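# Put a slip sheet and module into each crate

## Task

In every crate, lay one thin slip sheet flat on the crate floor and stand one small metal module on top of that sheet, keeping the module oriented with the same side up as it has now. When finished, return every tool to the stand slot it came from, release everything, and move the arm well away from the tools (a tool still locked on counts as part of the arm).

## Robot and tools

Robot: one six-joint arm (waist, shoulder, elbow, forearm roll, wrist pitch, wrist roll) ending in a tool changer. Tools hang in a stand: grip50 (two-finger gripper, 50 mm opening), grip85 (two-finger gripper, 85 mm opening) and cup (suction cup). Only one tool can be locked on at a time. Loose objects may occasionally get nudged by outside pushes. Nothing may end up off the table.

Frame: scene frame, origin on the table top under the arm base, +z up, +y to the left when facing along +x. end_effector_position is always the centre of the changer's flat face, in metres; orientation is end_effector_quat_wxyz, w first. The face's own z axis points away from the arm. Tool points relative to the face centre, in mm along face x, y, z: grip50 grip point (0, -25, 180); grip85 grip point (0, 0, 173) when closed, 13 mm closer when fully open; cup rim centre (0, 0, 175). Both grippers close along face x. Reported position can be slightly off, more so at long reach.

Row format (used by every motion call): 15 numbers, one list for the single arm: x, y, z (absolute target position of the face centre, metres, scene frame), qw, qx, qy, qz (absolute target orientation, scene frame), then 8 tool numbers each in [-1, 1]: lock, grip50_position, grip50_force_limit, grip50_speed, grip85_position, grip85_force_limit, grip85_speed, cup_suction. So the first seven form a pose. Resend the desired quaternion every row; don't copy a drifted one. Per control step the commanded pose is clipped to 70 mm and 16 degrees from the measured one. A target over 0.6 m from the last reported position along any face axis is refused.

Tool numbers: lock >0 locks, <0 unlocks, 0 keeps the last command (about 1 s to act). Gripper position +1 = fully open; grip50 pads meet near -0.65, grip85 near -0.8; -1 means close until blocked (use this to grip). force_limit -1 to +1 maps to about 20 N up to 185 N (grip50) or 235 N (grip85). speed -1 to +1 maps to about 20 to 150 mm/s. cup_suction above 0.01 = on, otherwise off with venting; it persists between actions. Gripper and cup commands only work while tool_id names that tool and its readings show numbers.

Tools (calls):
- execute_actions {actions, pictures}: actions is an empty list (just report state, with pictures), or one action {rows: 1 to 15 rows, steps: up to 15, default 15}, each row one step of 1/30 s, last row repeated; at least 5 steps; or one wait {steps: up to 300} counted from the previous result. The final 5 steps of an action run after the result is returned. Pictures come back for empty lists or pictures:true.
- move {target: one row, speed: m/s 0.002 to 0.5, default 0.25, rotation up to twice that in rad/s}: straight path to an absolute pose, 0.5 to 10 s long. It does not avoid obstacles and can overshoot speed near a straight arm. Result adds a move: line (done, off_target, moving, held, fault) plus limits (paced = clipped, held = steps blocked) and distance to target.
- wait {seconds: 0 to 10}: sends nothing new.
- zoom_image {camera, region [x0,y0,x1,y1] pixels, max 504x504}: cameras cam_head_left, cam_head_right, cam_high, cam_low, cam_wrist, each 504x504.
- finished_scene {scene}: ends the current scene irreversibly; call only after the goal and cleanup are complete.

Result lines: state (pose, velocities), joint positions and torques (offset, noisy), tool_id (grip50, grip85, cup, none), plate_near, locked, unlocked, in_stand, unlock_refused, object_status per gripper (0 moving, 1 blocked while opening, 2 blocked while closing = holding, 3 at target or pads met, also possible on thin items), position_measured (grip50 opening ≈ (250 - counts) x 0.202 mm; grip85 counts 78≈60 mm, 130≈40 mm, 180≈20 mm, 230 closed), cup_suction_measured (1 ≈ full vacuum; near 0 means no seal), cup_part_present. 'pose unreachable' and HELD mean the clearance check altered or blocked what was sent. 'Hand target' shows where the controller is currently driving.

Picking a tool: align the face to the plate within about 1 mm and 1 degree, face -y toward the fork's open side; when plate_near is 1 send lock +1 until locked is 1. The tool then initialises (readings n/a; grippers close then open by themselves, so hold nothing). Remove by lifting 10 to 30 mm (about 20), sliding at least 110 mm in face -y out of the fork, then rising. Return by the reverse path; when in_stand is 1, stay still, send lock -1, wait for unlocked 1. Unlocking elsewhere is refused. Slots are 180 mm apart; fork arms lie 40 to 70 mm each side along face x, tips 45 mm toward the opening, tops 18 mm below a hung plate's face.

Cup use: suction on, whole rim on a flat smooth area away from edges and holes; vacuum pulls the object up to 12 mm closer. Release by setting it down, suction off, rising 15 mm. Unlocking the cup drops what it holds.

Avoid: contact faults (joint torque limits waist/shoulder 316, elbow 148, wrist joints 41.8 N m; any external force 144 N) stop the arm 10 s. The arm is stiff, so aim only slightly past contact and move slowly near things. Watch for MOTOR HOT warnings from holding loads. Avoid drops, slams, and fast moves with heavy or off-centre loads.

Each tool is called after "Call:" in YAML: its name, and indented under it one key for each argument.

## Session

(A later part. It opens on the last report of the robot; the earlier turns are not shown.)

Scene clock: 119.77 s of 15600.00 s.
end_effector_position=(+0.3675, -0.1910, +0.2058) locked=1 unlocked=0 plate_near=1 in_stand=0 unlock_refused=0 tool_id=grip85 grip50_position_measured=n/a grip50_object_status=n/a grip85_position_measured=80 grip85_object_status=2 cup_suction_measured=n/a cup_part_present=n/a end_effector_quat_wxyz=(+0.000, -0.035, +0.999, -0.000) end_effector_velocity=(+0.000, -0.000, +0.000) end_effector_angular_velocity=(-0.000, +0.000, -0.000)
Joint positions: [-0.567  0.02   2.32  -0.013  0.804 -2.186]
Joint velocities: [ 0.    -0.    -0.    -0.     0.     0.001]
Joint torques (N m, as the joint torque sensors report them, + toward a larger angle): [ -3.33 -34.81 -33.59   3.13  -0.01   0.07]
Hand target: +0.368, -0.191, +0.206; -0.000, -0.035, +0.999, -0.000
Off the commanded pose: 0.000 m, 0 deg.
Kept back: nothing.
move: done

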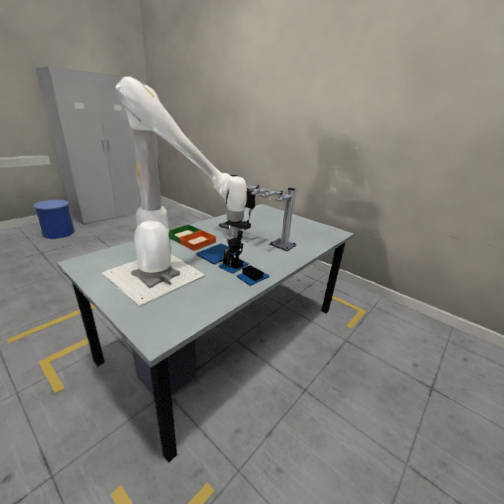

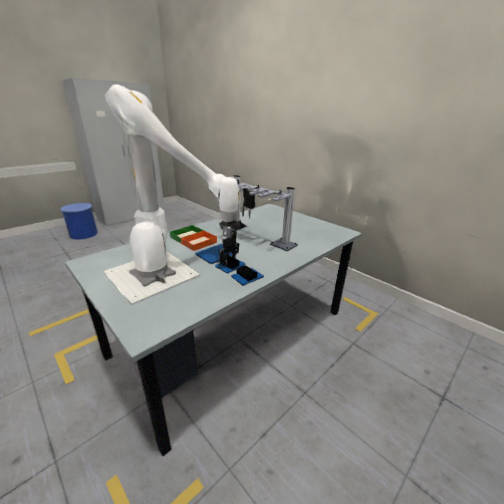

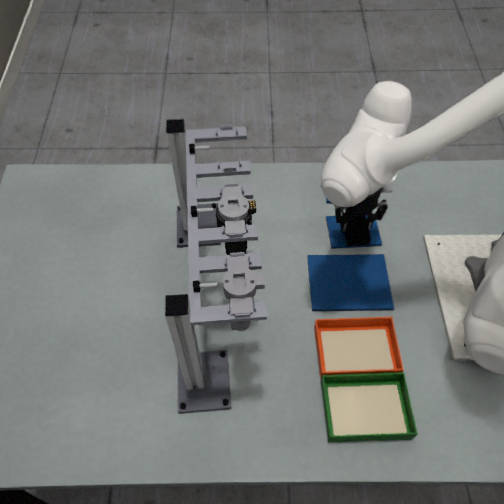

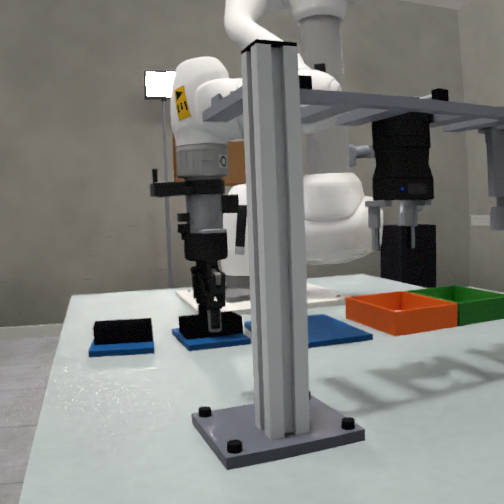

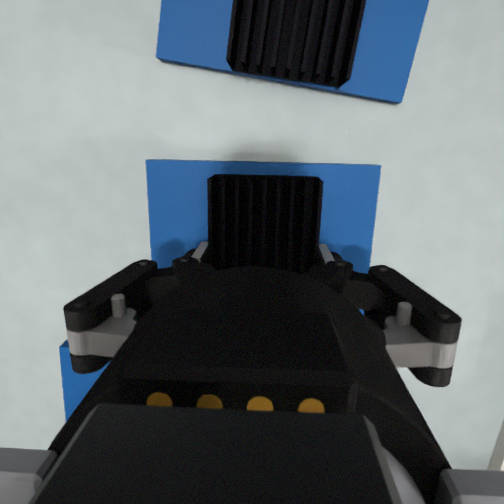

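Call:
move:
  target: [0.3675,-0.191,0.265,0,-0.0349,0.9994,0,0,1,0,0,-1,-0.5,-0.4,0]
  speed: 0.12

Call:
move:
  target: [0.406,0.172,0.262,0,-0.0209,0.9998,0,0,1,0,0,-1,-0.5,-0.4,0]
  speed: 0.28

Scene clock: 122.23 s of 15600.00 s.
end_effector_position=(+0.3675, -0.1911, +0.2650) locked=1 unlocked=0 plate_near=1 in_stand=0 unlock_refused=0 tool_id=grip85 grip50_position_measured=n/a grip50_object_status=n/a grip85_position_measured=80 grip85_object_status=2 cup_suction_measured=n/a cup_part_present=n/a end_effector_quat_wxyz=(-0.000, -0.035, +0.999, -0.000) end_effector_velocity=(+0.000, +0.000, +0.001) end_effector_angular_velocity=(+0.001, +0.001, -0.000)
Joint positions: [-0.565 -0.061  2.261 -0.012  0.945 -2.186]
Joint velocities: [ 0.    -0.    -0.001  0.     0.003  0.   ]
Joint torques (N m, as the joint torque sensors report them, + toward a larger angle): [ -2.66 -32.8  -44.36   3.71   0.14  -0.03]
Hand target: +0.368, -0.191, +0.265; -0.000, -0.035, +0.999, -0.000
Off the commanded pose: 0.000 m, 0 deg.
Kept back: nothing.
move: done

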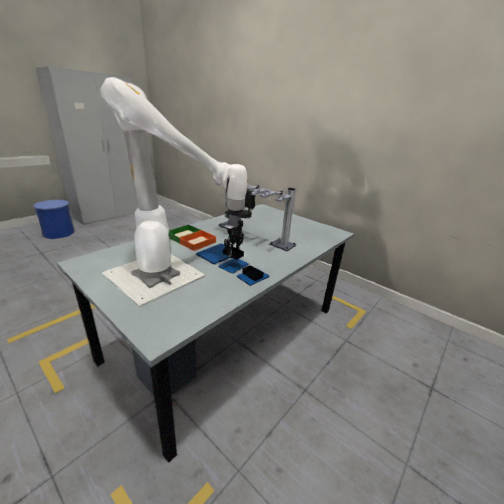

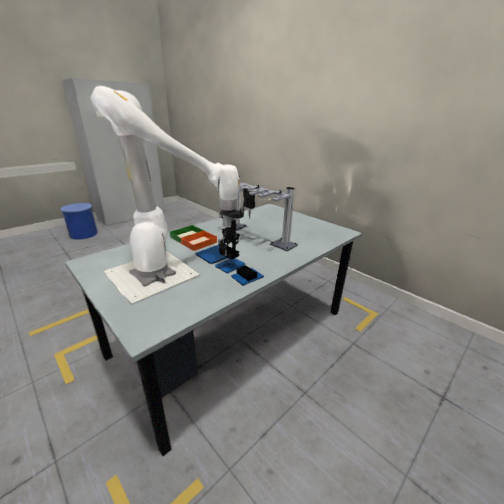

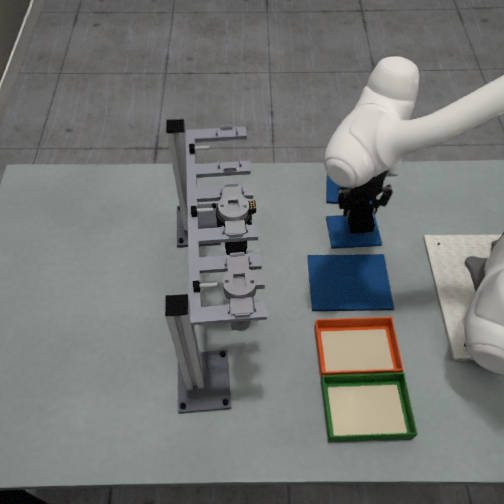

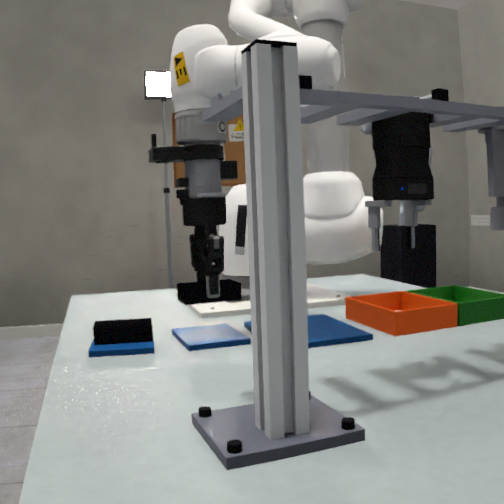

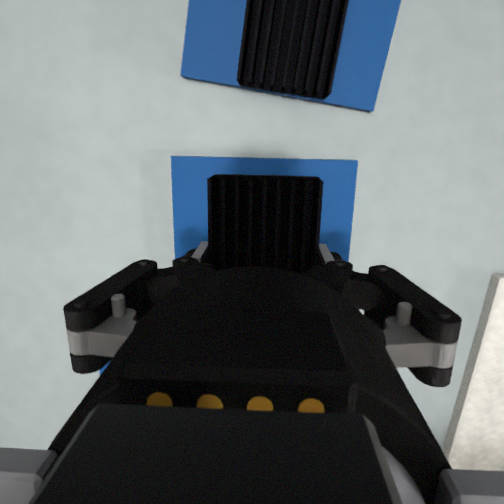

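Scene clock: 124.07 s of 15600.00 s.
end_effector_position=(+0.4067, +0.1725, +0.2620) locked=1 unlocked=0 plate_near=1 in_stand=0 unlock_refused=0 tool_id=grip85 grip50_position_measured=n/a grip50_object_status=n/a grip85_position_measured=80 grip85_object_status=2 cup_suction_measured=n/a cup_part_present=n/a end_effector_quat_wxyz=(+0.001, -0.021, +1.000, +0.000) end_effector_velocity=(+0.000, +0.001, -0.001) end_effector_angular_velocity=(-0.001, +0.001, +0.000)
Joint positions: [ 0.314 -0.005  2.219 -0.005  0.934 -1.283]
Joint velocities: [ 0.002  0.002 -0.001 -0.001  0.     0.002]
Joint torques (N m, as the joint torque sensors report them, + toward a larger angle): [ -2.71 -41.23 -43.39   3.78   0.02  -0.29]
Hand target: +0.407, +0.173, +0.262; +0.001, -0.021, +1.000, +0.000
Off the commanded pose: 0.001 m, 0 deg.
Kept back: nothing.
move: done

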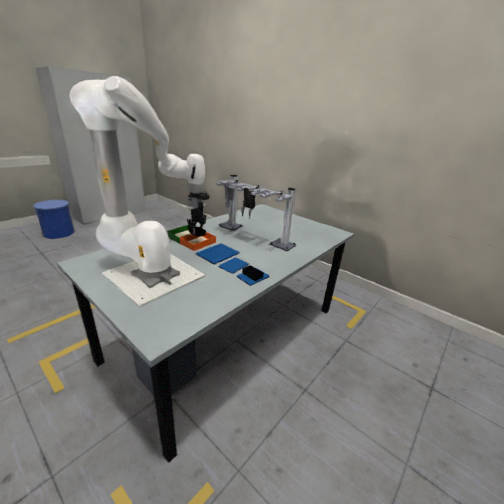

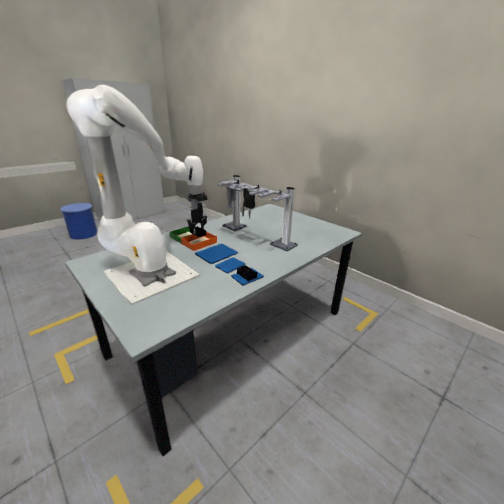

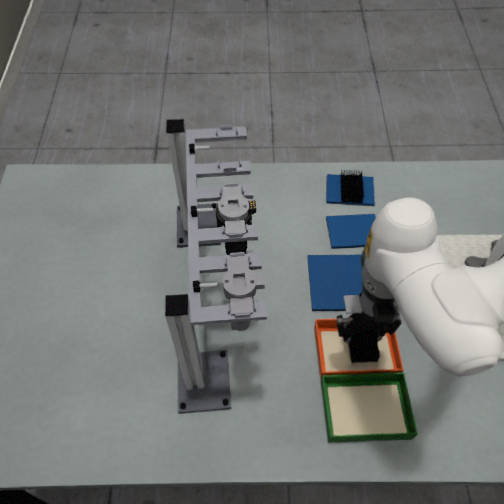

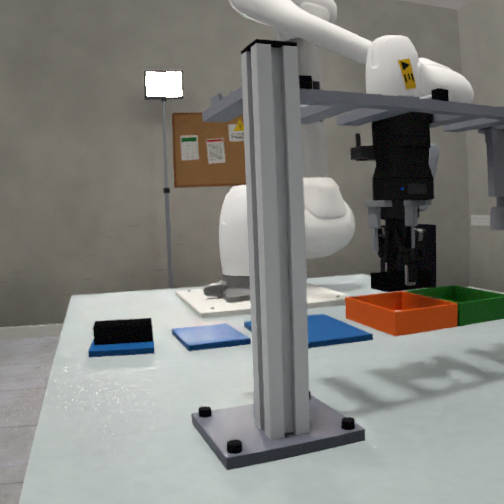

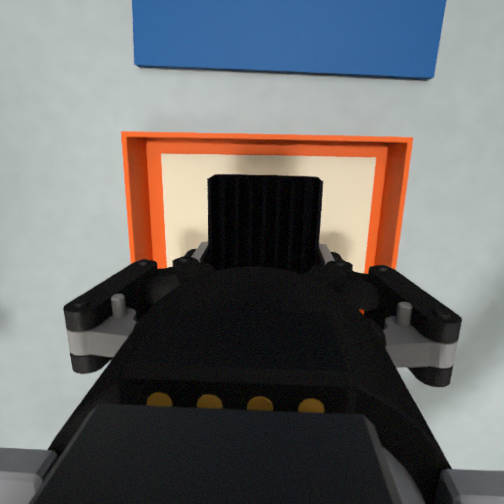

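Call:
move:
  target: [0.4067,0.1725,0.225,0,-0.0209,0.9998,0,0,1,0,0,-1,-0.5,-0.4,0]
  speed: 0.08

Scene clock: 125.80 s of 15600.00 s.
end_effector_position=(+0.4067, +0.1725, +0.2251) locked=1 unlocked=0 plate_near=1 in_stand=0 unlock_refused=0 tool_id=grip85 grip50_position_measured=n/a grip50_object_status=n/a grip85_position_measured=80 grip85_object_status=2 cup_suction_measured=n/a cup_part_present=n/a end_effector_quat_wxyz=(-0.000, -0.021, +1.000, +0.000) end_effector_velocity=(-0.000, +0.000, -0.002) end_effector_angular_velocity=(-0.000, +0.001, +0.000)
Joint positions: [ 0.314  0.043  2.256 -0.005  0.852 -1.283]
Joint velocities: [ 0.     0.002  0.001 -0.    -0.002 -0.   ]
Joint torques (N m, as the joint torque sensors report them, + toward a larger angle): [ -3.29 -41.93 -40.33   3.51   0.01  -0.01]
Hand target: +0.407, +0.173, +0.225; -0.000, -0.021, +1.000, +0.000
Off the commanded pose: 0.000 m, 0 deg.
Kept back: nothing.
move: done

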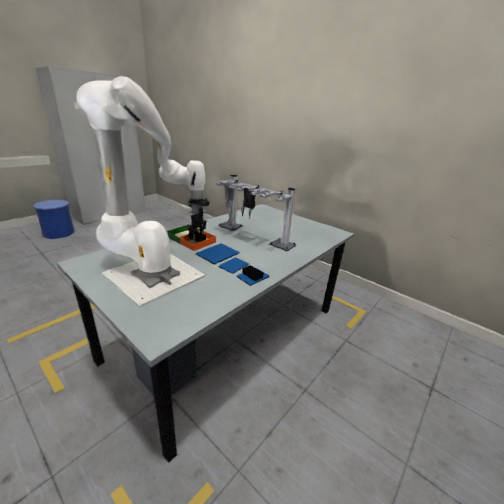

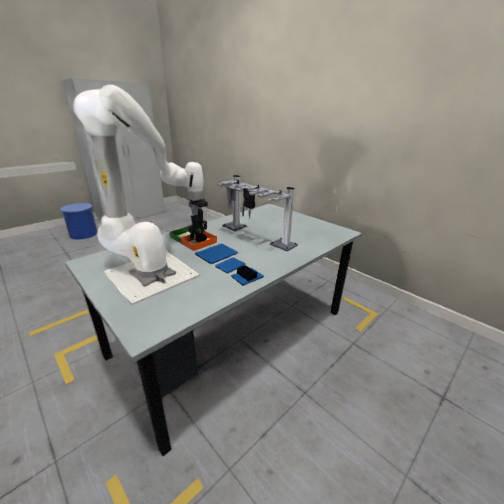

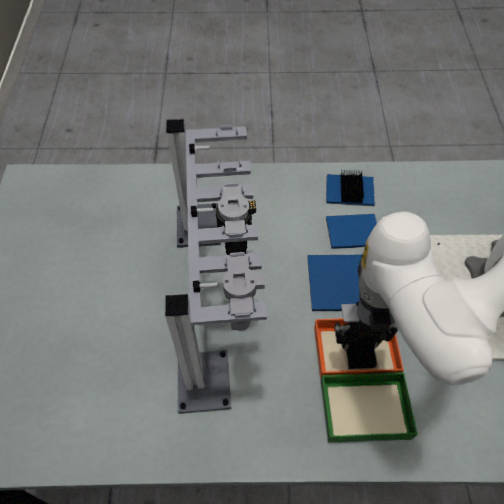

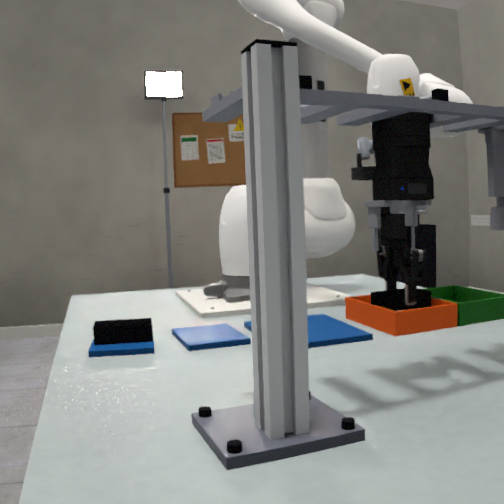

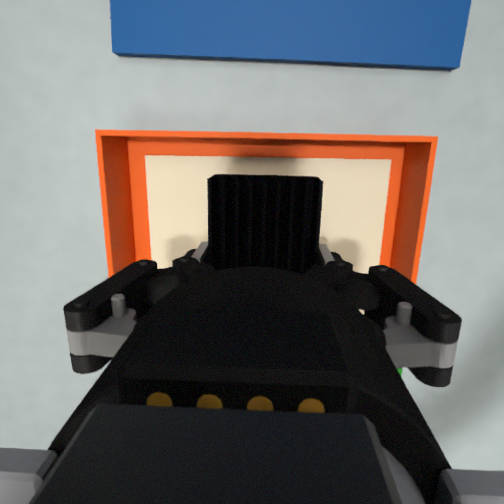

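Call:
zoom_image:
  camera: "cam_wrist"
  region: [90,110,450,300]

Call:
zoom_image:
  camera: "cam_high"
  region: [300,300,430,450]

Region (90, 110, 450, 300) of cam_wrist's 504x504 image, scaled by 1.400, with more detail than that image has; it fills the top 266 rows of this view, and the rest is white.

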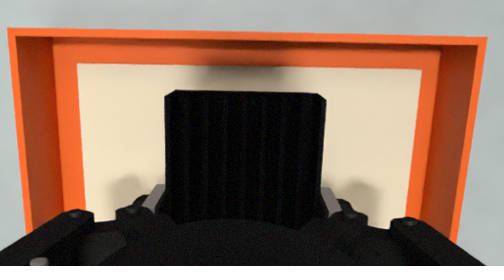

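Region (300, 300, 430, 450) of cam_high's 504x504 image, scaled by 3.360, with more detail than that image has; it fills the left 437 columns of this view, and the rest is white.

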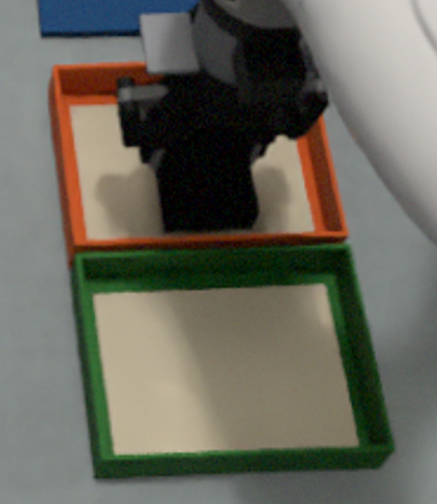

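Call:
move:
  target: [0.4067,0.1730,0.207,0,-0.0209,0.9998,0,0,1,0,0,-1,-0.5,-0.4,0]
  speed: 0.03

Call:
move:
  target: [0.4067,0.1730,0.2028,0,-0.0209,0.9998,0,0,1,0,0,-1,-0.5,-0.4,0]
  speed: 0.008

Scene clock: 127.87 s of 15600.00 s.
end_effector_position=(+0.4067, +0.1730, +0.2071) locked=1 unlocked=0 plate_near=1 in_stand=0 unlock_refused=0 tool_id=grip85 grip50_position_measured=n/a grip50_object_status=n/a grip85_position_measured=80 grip85_object_status=2 cup_suction_measured=n/a cup_part_present=n/a end_effector_quat_wxyz=(-0.000, -0.021, +1.000, +0.000) end_effector_velocity=(-0.000, -0.000, -0.001) end_effector_angular_velocity=(-0.000, +0.000, +0.000)
Joint positions: [ 0.315  0.069  2.272 -0.005  0.81  -1.282]
Joint velocities: [ 0.     0.     0.001 -0.    -0.001  0.   ]
Joint torques (N m, as the joint torque sensors report them, + toward a larger angle): [ -3.43 -45.26 -38.22   3.36  -0.01   0.  ]
Hand target: +0.407, +0.173, +0.207; -0.000, -0.021, +1.000, +0.000
Off the commanded pose: 0.000 m, 0 deg.
Kept back: nothing.
move: done

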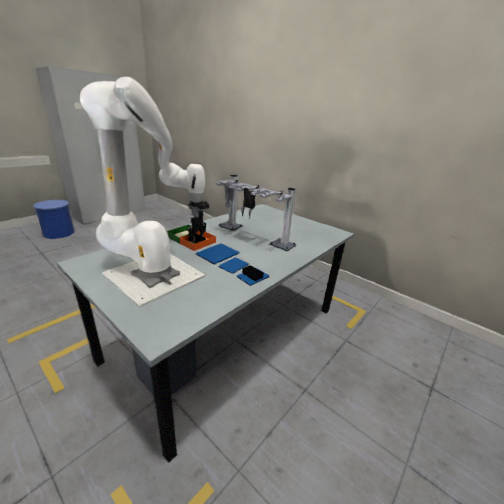

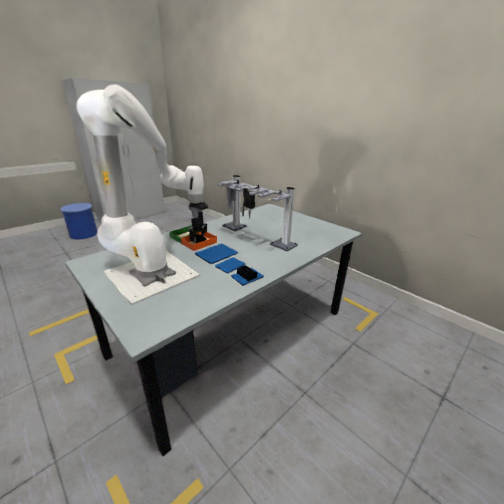

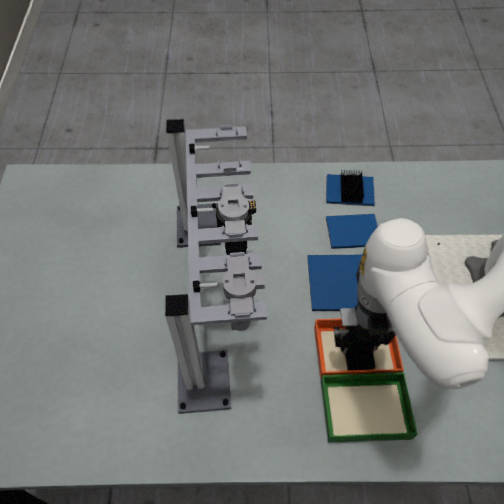

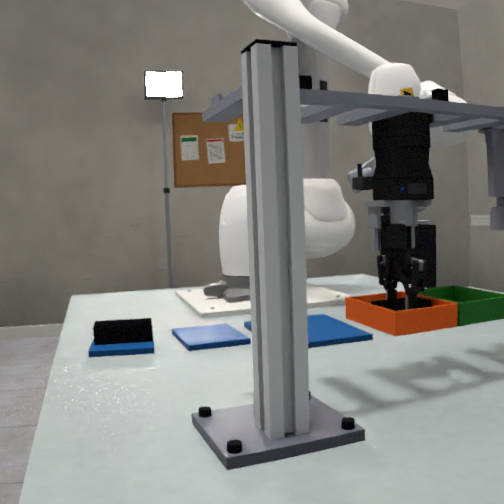

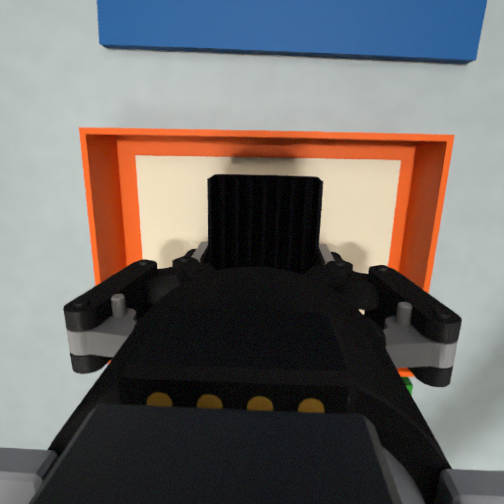

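Scene clock: 128.63 s of 15600.00 s.
end_effector_position=(+0.4067, +0.1730, +0.2028) locked=1 unlocked=0 plate_near=1 in_stand=0 unlock_refused=0 tool_id=grip85 grip50_position_measured=n/a grip50_object_status=n/a grip85_position_measured=80 grip85_object_status=2 cup_suction_measured=n/a cup_part_present=n/a end_effector_quat_wxyz=(-0.000, -0.021, +1.000, +0.000) end_effector_velocity=(-0.000, -0.000, -0.000) end_effector_angular_velocity=(-0.000, +0.000, +0.000)
Joint positions: [ 0.315  0.075  2.275 -0.005  0.8   -1.282]
Joint velocities: [ 0.     0.001  0.001 -0.    -0.001  0.   ]
Joint torques (N m, as the joint torque sensors report them, + toward a larger angle): [ -3.32 -44.26 -37.97   3.37  -0.14  -0.07]
Hand target: +0.407, +0.173, +0.203; -0.000, -0.021, +1.000, +0.000
Off the commanded pose: 0.000 m, 0 deg.
Kept back: nothing.
move: done

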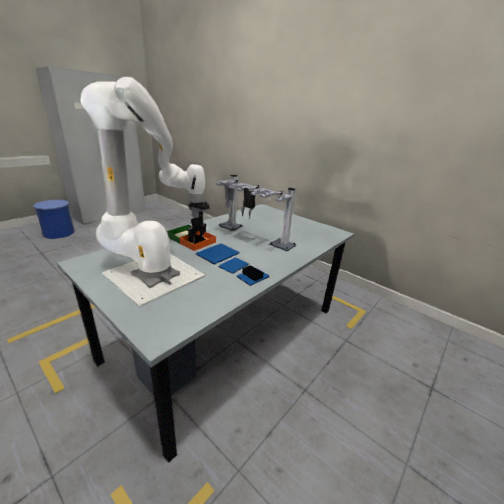

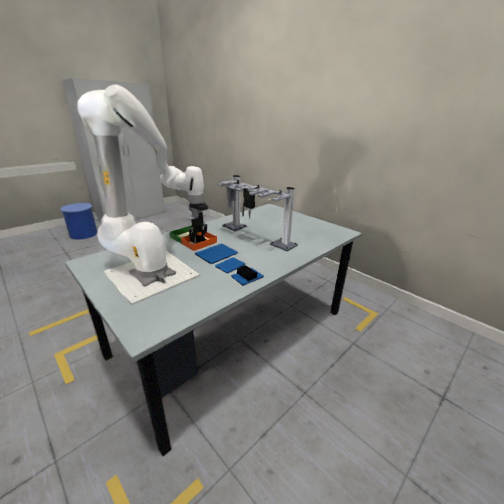

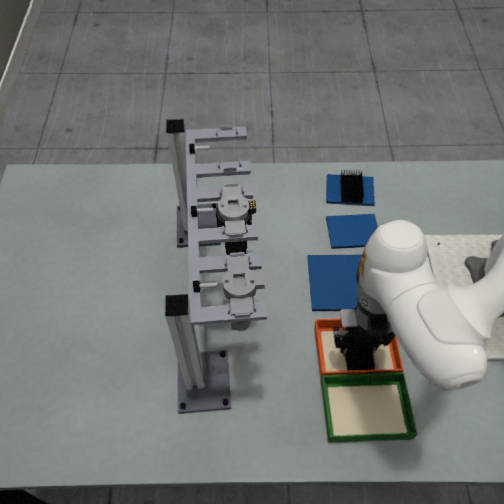

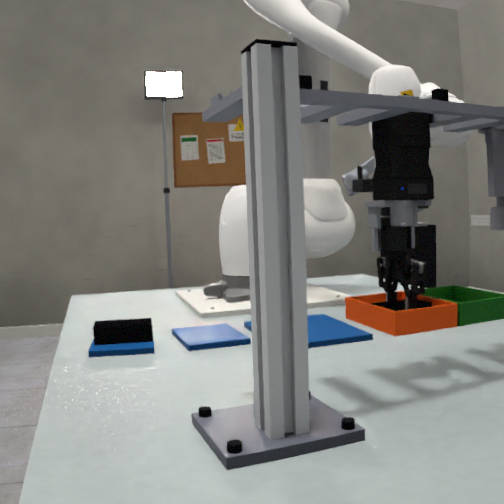

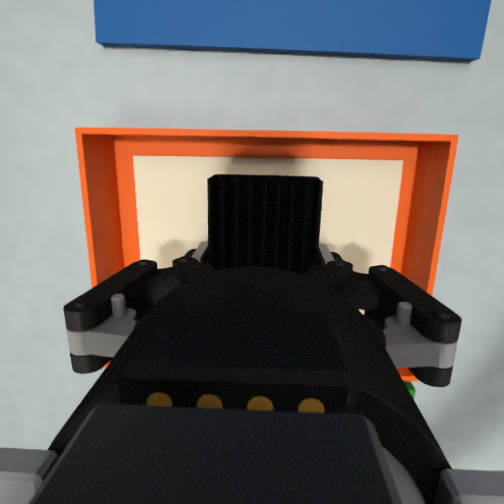

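Call:
move:
  target: [0.4067,0.1730,0.2023,0,-0.0209,0.9998,0,0,1,0,0,0.9,-0.5,0.2,0]
  speed: 0.002

Call:
move:
  target: [0.4067,0.1730,0.275,0,-0.0209,0.9998,0,0,1,0,0,0.9,-0.5,0.2,0]
  speed: 0.15

Scene clock: 129.57 s of 15600.00 s.
end_effector_position=(+0.4067, +0.1730, +0.2023) locked=1 unlocked=0 plate_near=1 in_stand=0 unlock_refused=0 tool_id=grip85 grip50_position_measured=n/a grip50_object_status=n/a grip85_position_measured=16 grip85_object_status=3 cup_suction_measured=n/a cup_part_present=n/a end_effector_quat_wxyz=(-0.000, -0.021, +1.000, +0.000) end_effector_velocity=(+0.000, +0.000, -0.000) end_effector_angular_velocity=(-0.000, +0.000, -0.000)
Joint positions: [ 0.315  0.076  2.276 -0.005  0.799 -1.282]
Joint velocities: [ 0.     0.001 -0.    -0.    -0.001  0.   ]
Joint torques (N m, as the joint torque sensors report them, + toward a larger angle): [ -3.52 -44.11 -37.96   3.42  -0.09  -0.04]
Hand target: +0.407, +0.173, +0.202; -0.000, -0.021, +1.000, +0.000
Off the commanded pose: 0.000 m, 0 deg.
Kept back: nothing.
move: done

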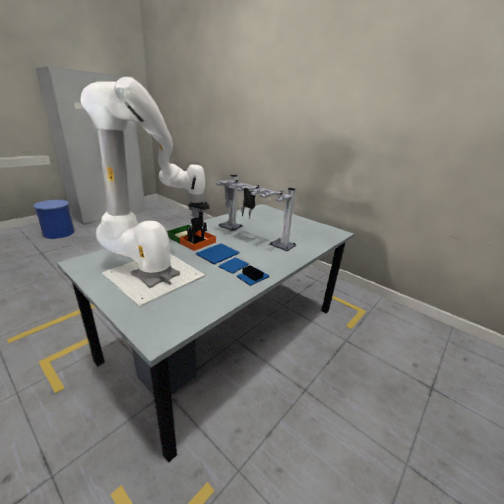

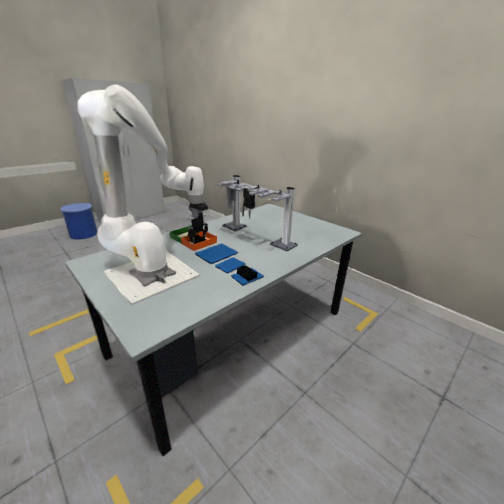

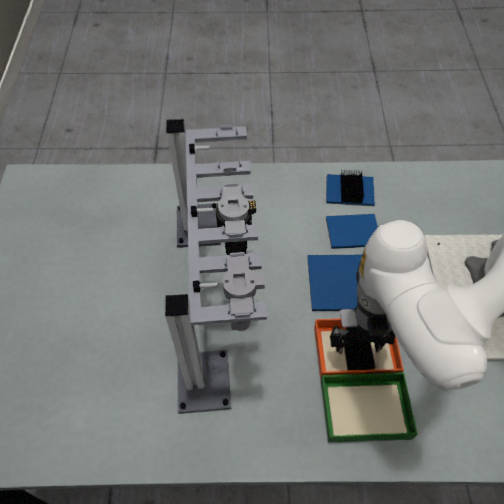

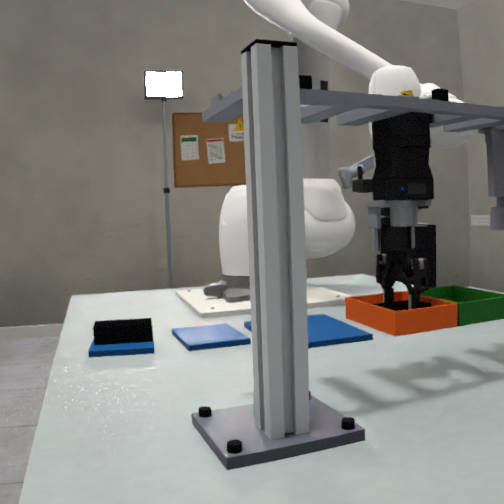

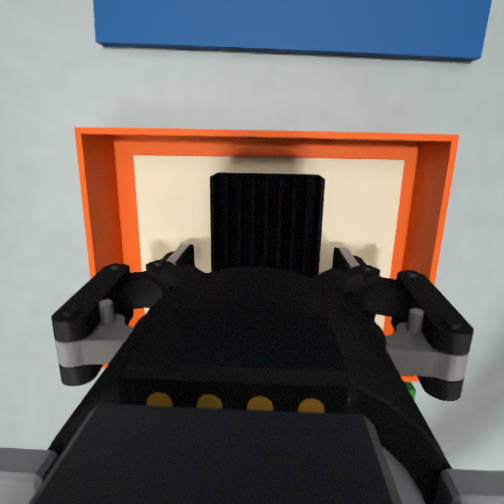

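Scene clock: 130.47 s of 15600.00 s.
end_effector_position=(+0.4068, +0.1730, +0.2749) locked=1 unlocked=0 plate_near=1 in_stand=0 unlock_refused=0 tool_id=grip85 grip50_position_measured=n/a grip50_object_status=n/a grip85_position_measured=16 grip85_object_status=3 cup_suction_measured=n/a cup_part_present=n/a end_effector_quat_wxyz=(+0.000, -0.021, +1.000, -0.000) end_effector_velocity=(+0.000, +0.000, +0.002) end_effector_angular_velocity=(+0.001, -0.002, +0.000)
Joint positions: [ 0.315 -0.019  2.205 -0.005  0.965 -1.282]
Joint velocities: [-0.    -0.002 -0.001 -0.     0.002 -0.   ]
Joint torques (N m, as the joint torque sensors report them, + toward a larger angle): [ -3.34 -39.6  -42.47   3.77  -0.34  -0.04]
Hand target: +0.407, +0.173, +0.275; +0.000, -0.021, +1.000, -0.000
Off the commanded pose: 0.000 m, 0 deg.
Kept back: nothing.
move: done

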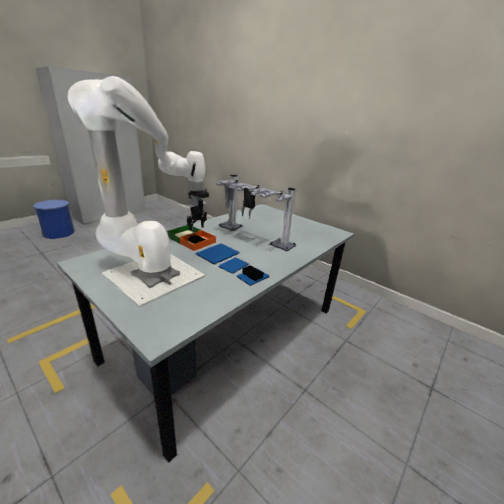

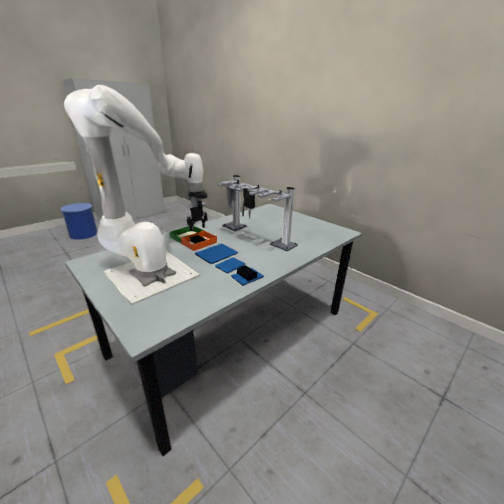

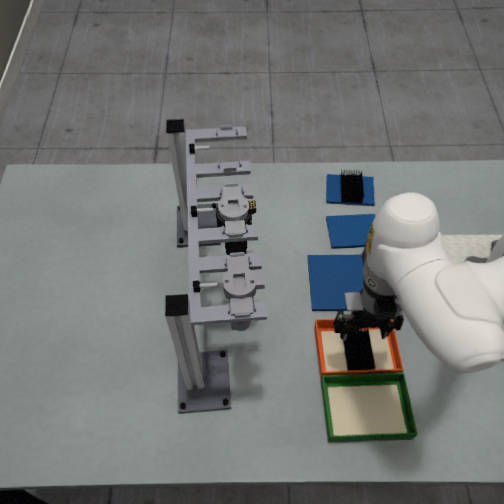

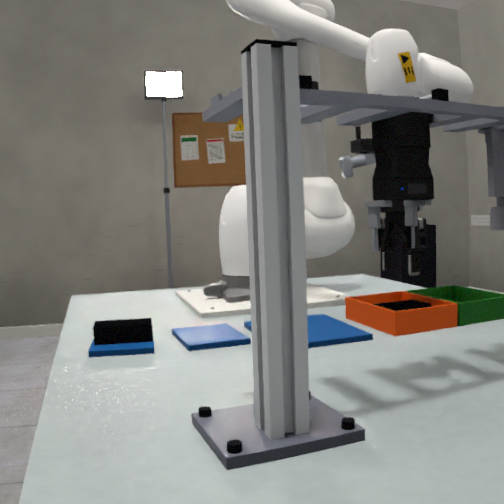

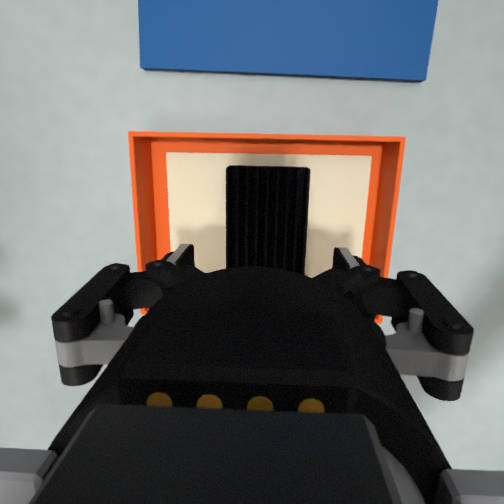

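Call:
move:
  target: [0.360,-0.344,0.265,0,0.0349,0.9994,0,0,1,0,0,0.9,-0.5,0.2,0]
  speed: 0.3

Scene clock: 132.93 s of 15600.00 s.
end_effector_position=(+0.3590, -0.3445, +0.2649) locked=1 unlocked=0 plate_near=1 in_stand=0 unlock_refused=0 tool_id=grip85 grip50_position_measured=n/a grip50_object_status=n/a grip85_position_measured=16 grip85_object_status=3 cup_suction_measured=n/a cup_part_present=n/a end_effector_quat_wxyz=(-0.001, +0.035, +0.999, -0.000) end_effector_velocity=(-0.000, -0.001, +0.000) end_effector_angular_velocity=(+0.001, +0.001, -0.001)
Joint positions: [-0.838  0.071  2.126 -0.013  0.946 -2.318]
Joint velocities: [-0.002  0.001 -0.002  0.001  0.002 -0.001]
Joint torques (N m, as the joint torque sensors report them, + toward a larger angle): [ -1.41 -49.49 -42.78   3.8   -0.05   0.1 ]
Hand target: +0.359, -0.345, +0.265; -0.001, +0.035, +0.999, -0.000
Off the commanded pose: 0.001 m, 0 deg.
Kept back: nothing.
move: done

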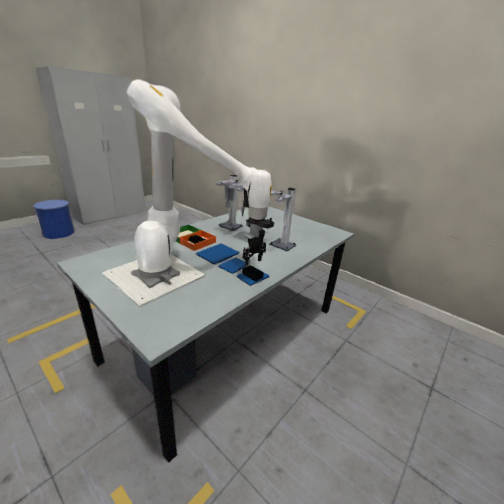

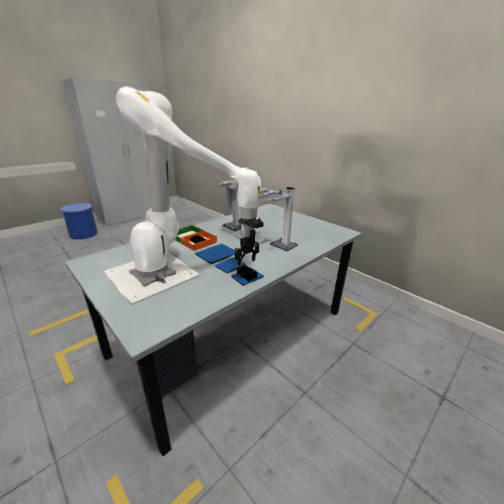

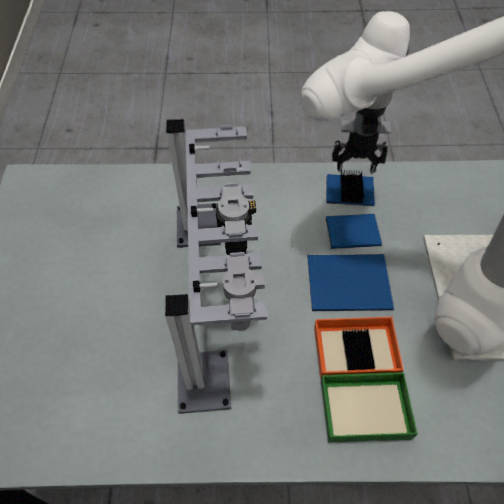

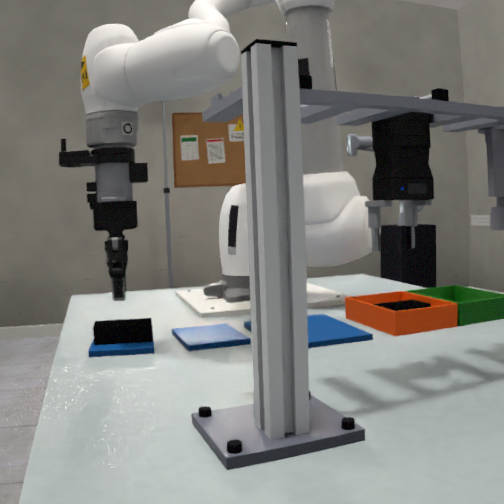

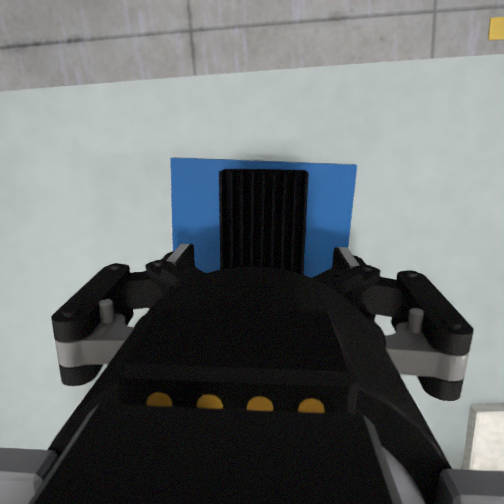

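Call:
move:
  target: [0.360,-0.344,0.215,0,0.0349,0.9994,0,0,1,0,0,0.9,-0.5,0.2,0]
  speed: 0.12

Scene clock: 134.10 s of 15600.00 s.
end_effector_position=(+0.3600, -0.3439, +0.2151) locked=1 unlocked=0 plate_near=1 in_stand=0 unlock_refused=0 tool_id=grip85 grip50_position_measured=n/a grip50_object_status=n/a grip85_position_measured=16 grip85_object_status=3 cup_suction_measured=n/a cup_part_present=n/a end_effector_quat_wxyz=(+0.000, +0.035, +0.999, +0.000) end_effector_velocity=(-0.000, +0.000, -0.001) end_effector_angular_velocity=(+0.001, +0.001, -0.000)
Joint positions: [-0.837  0.131  2.171 -0.013  0.839 -2.317]
Joint velocities: [-0.     0.001  0.001 -0.    -0.001  0.   ]
Joint torques (N m, as the joint torque sensors report them, + toward a larger angle): [ -3.2  -52.24 -39.27   3.46  -0.11   0.08]
Hand target: +0.360, -0.344, +0.215; +0.000, +0.035, +0.999, +0.000
Off the commanded pose: 0.000 m, 0 deg.
Kept back: nothing.
move: done

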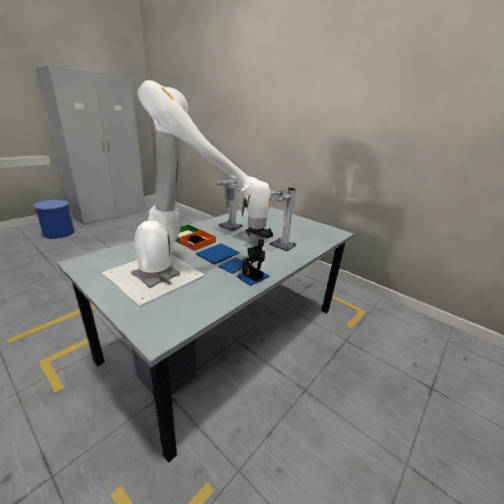

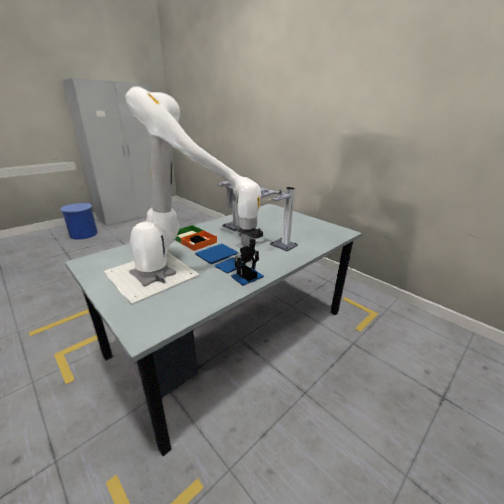

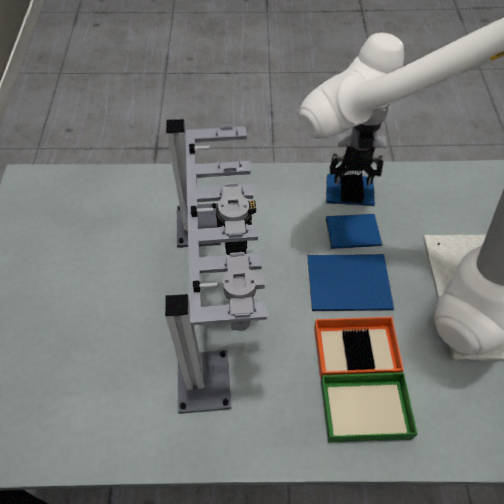

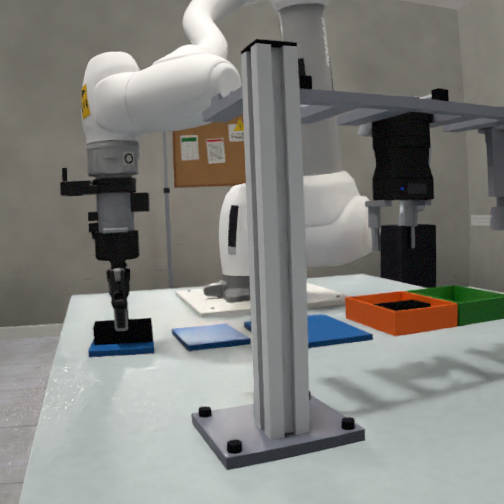

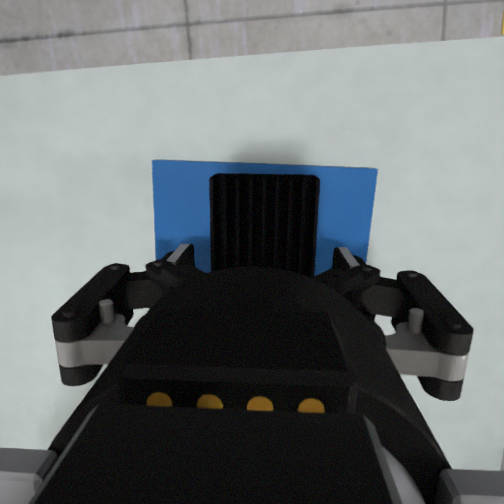

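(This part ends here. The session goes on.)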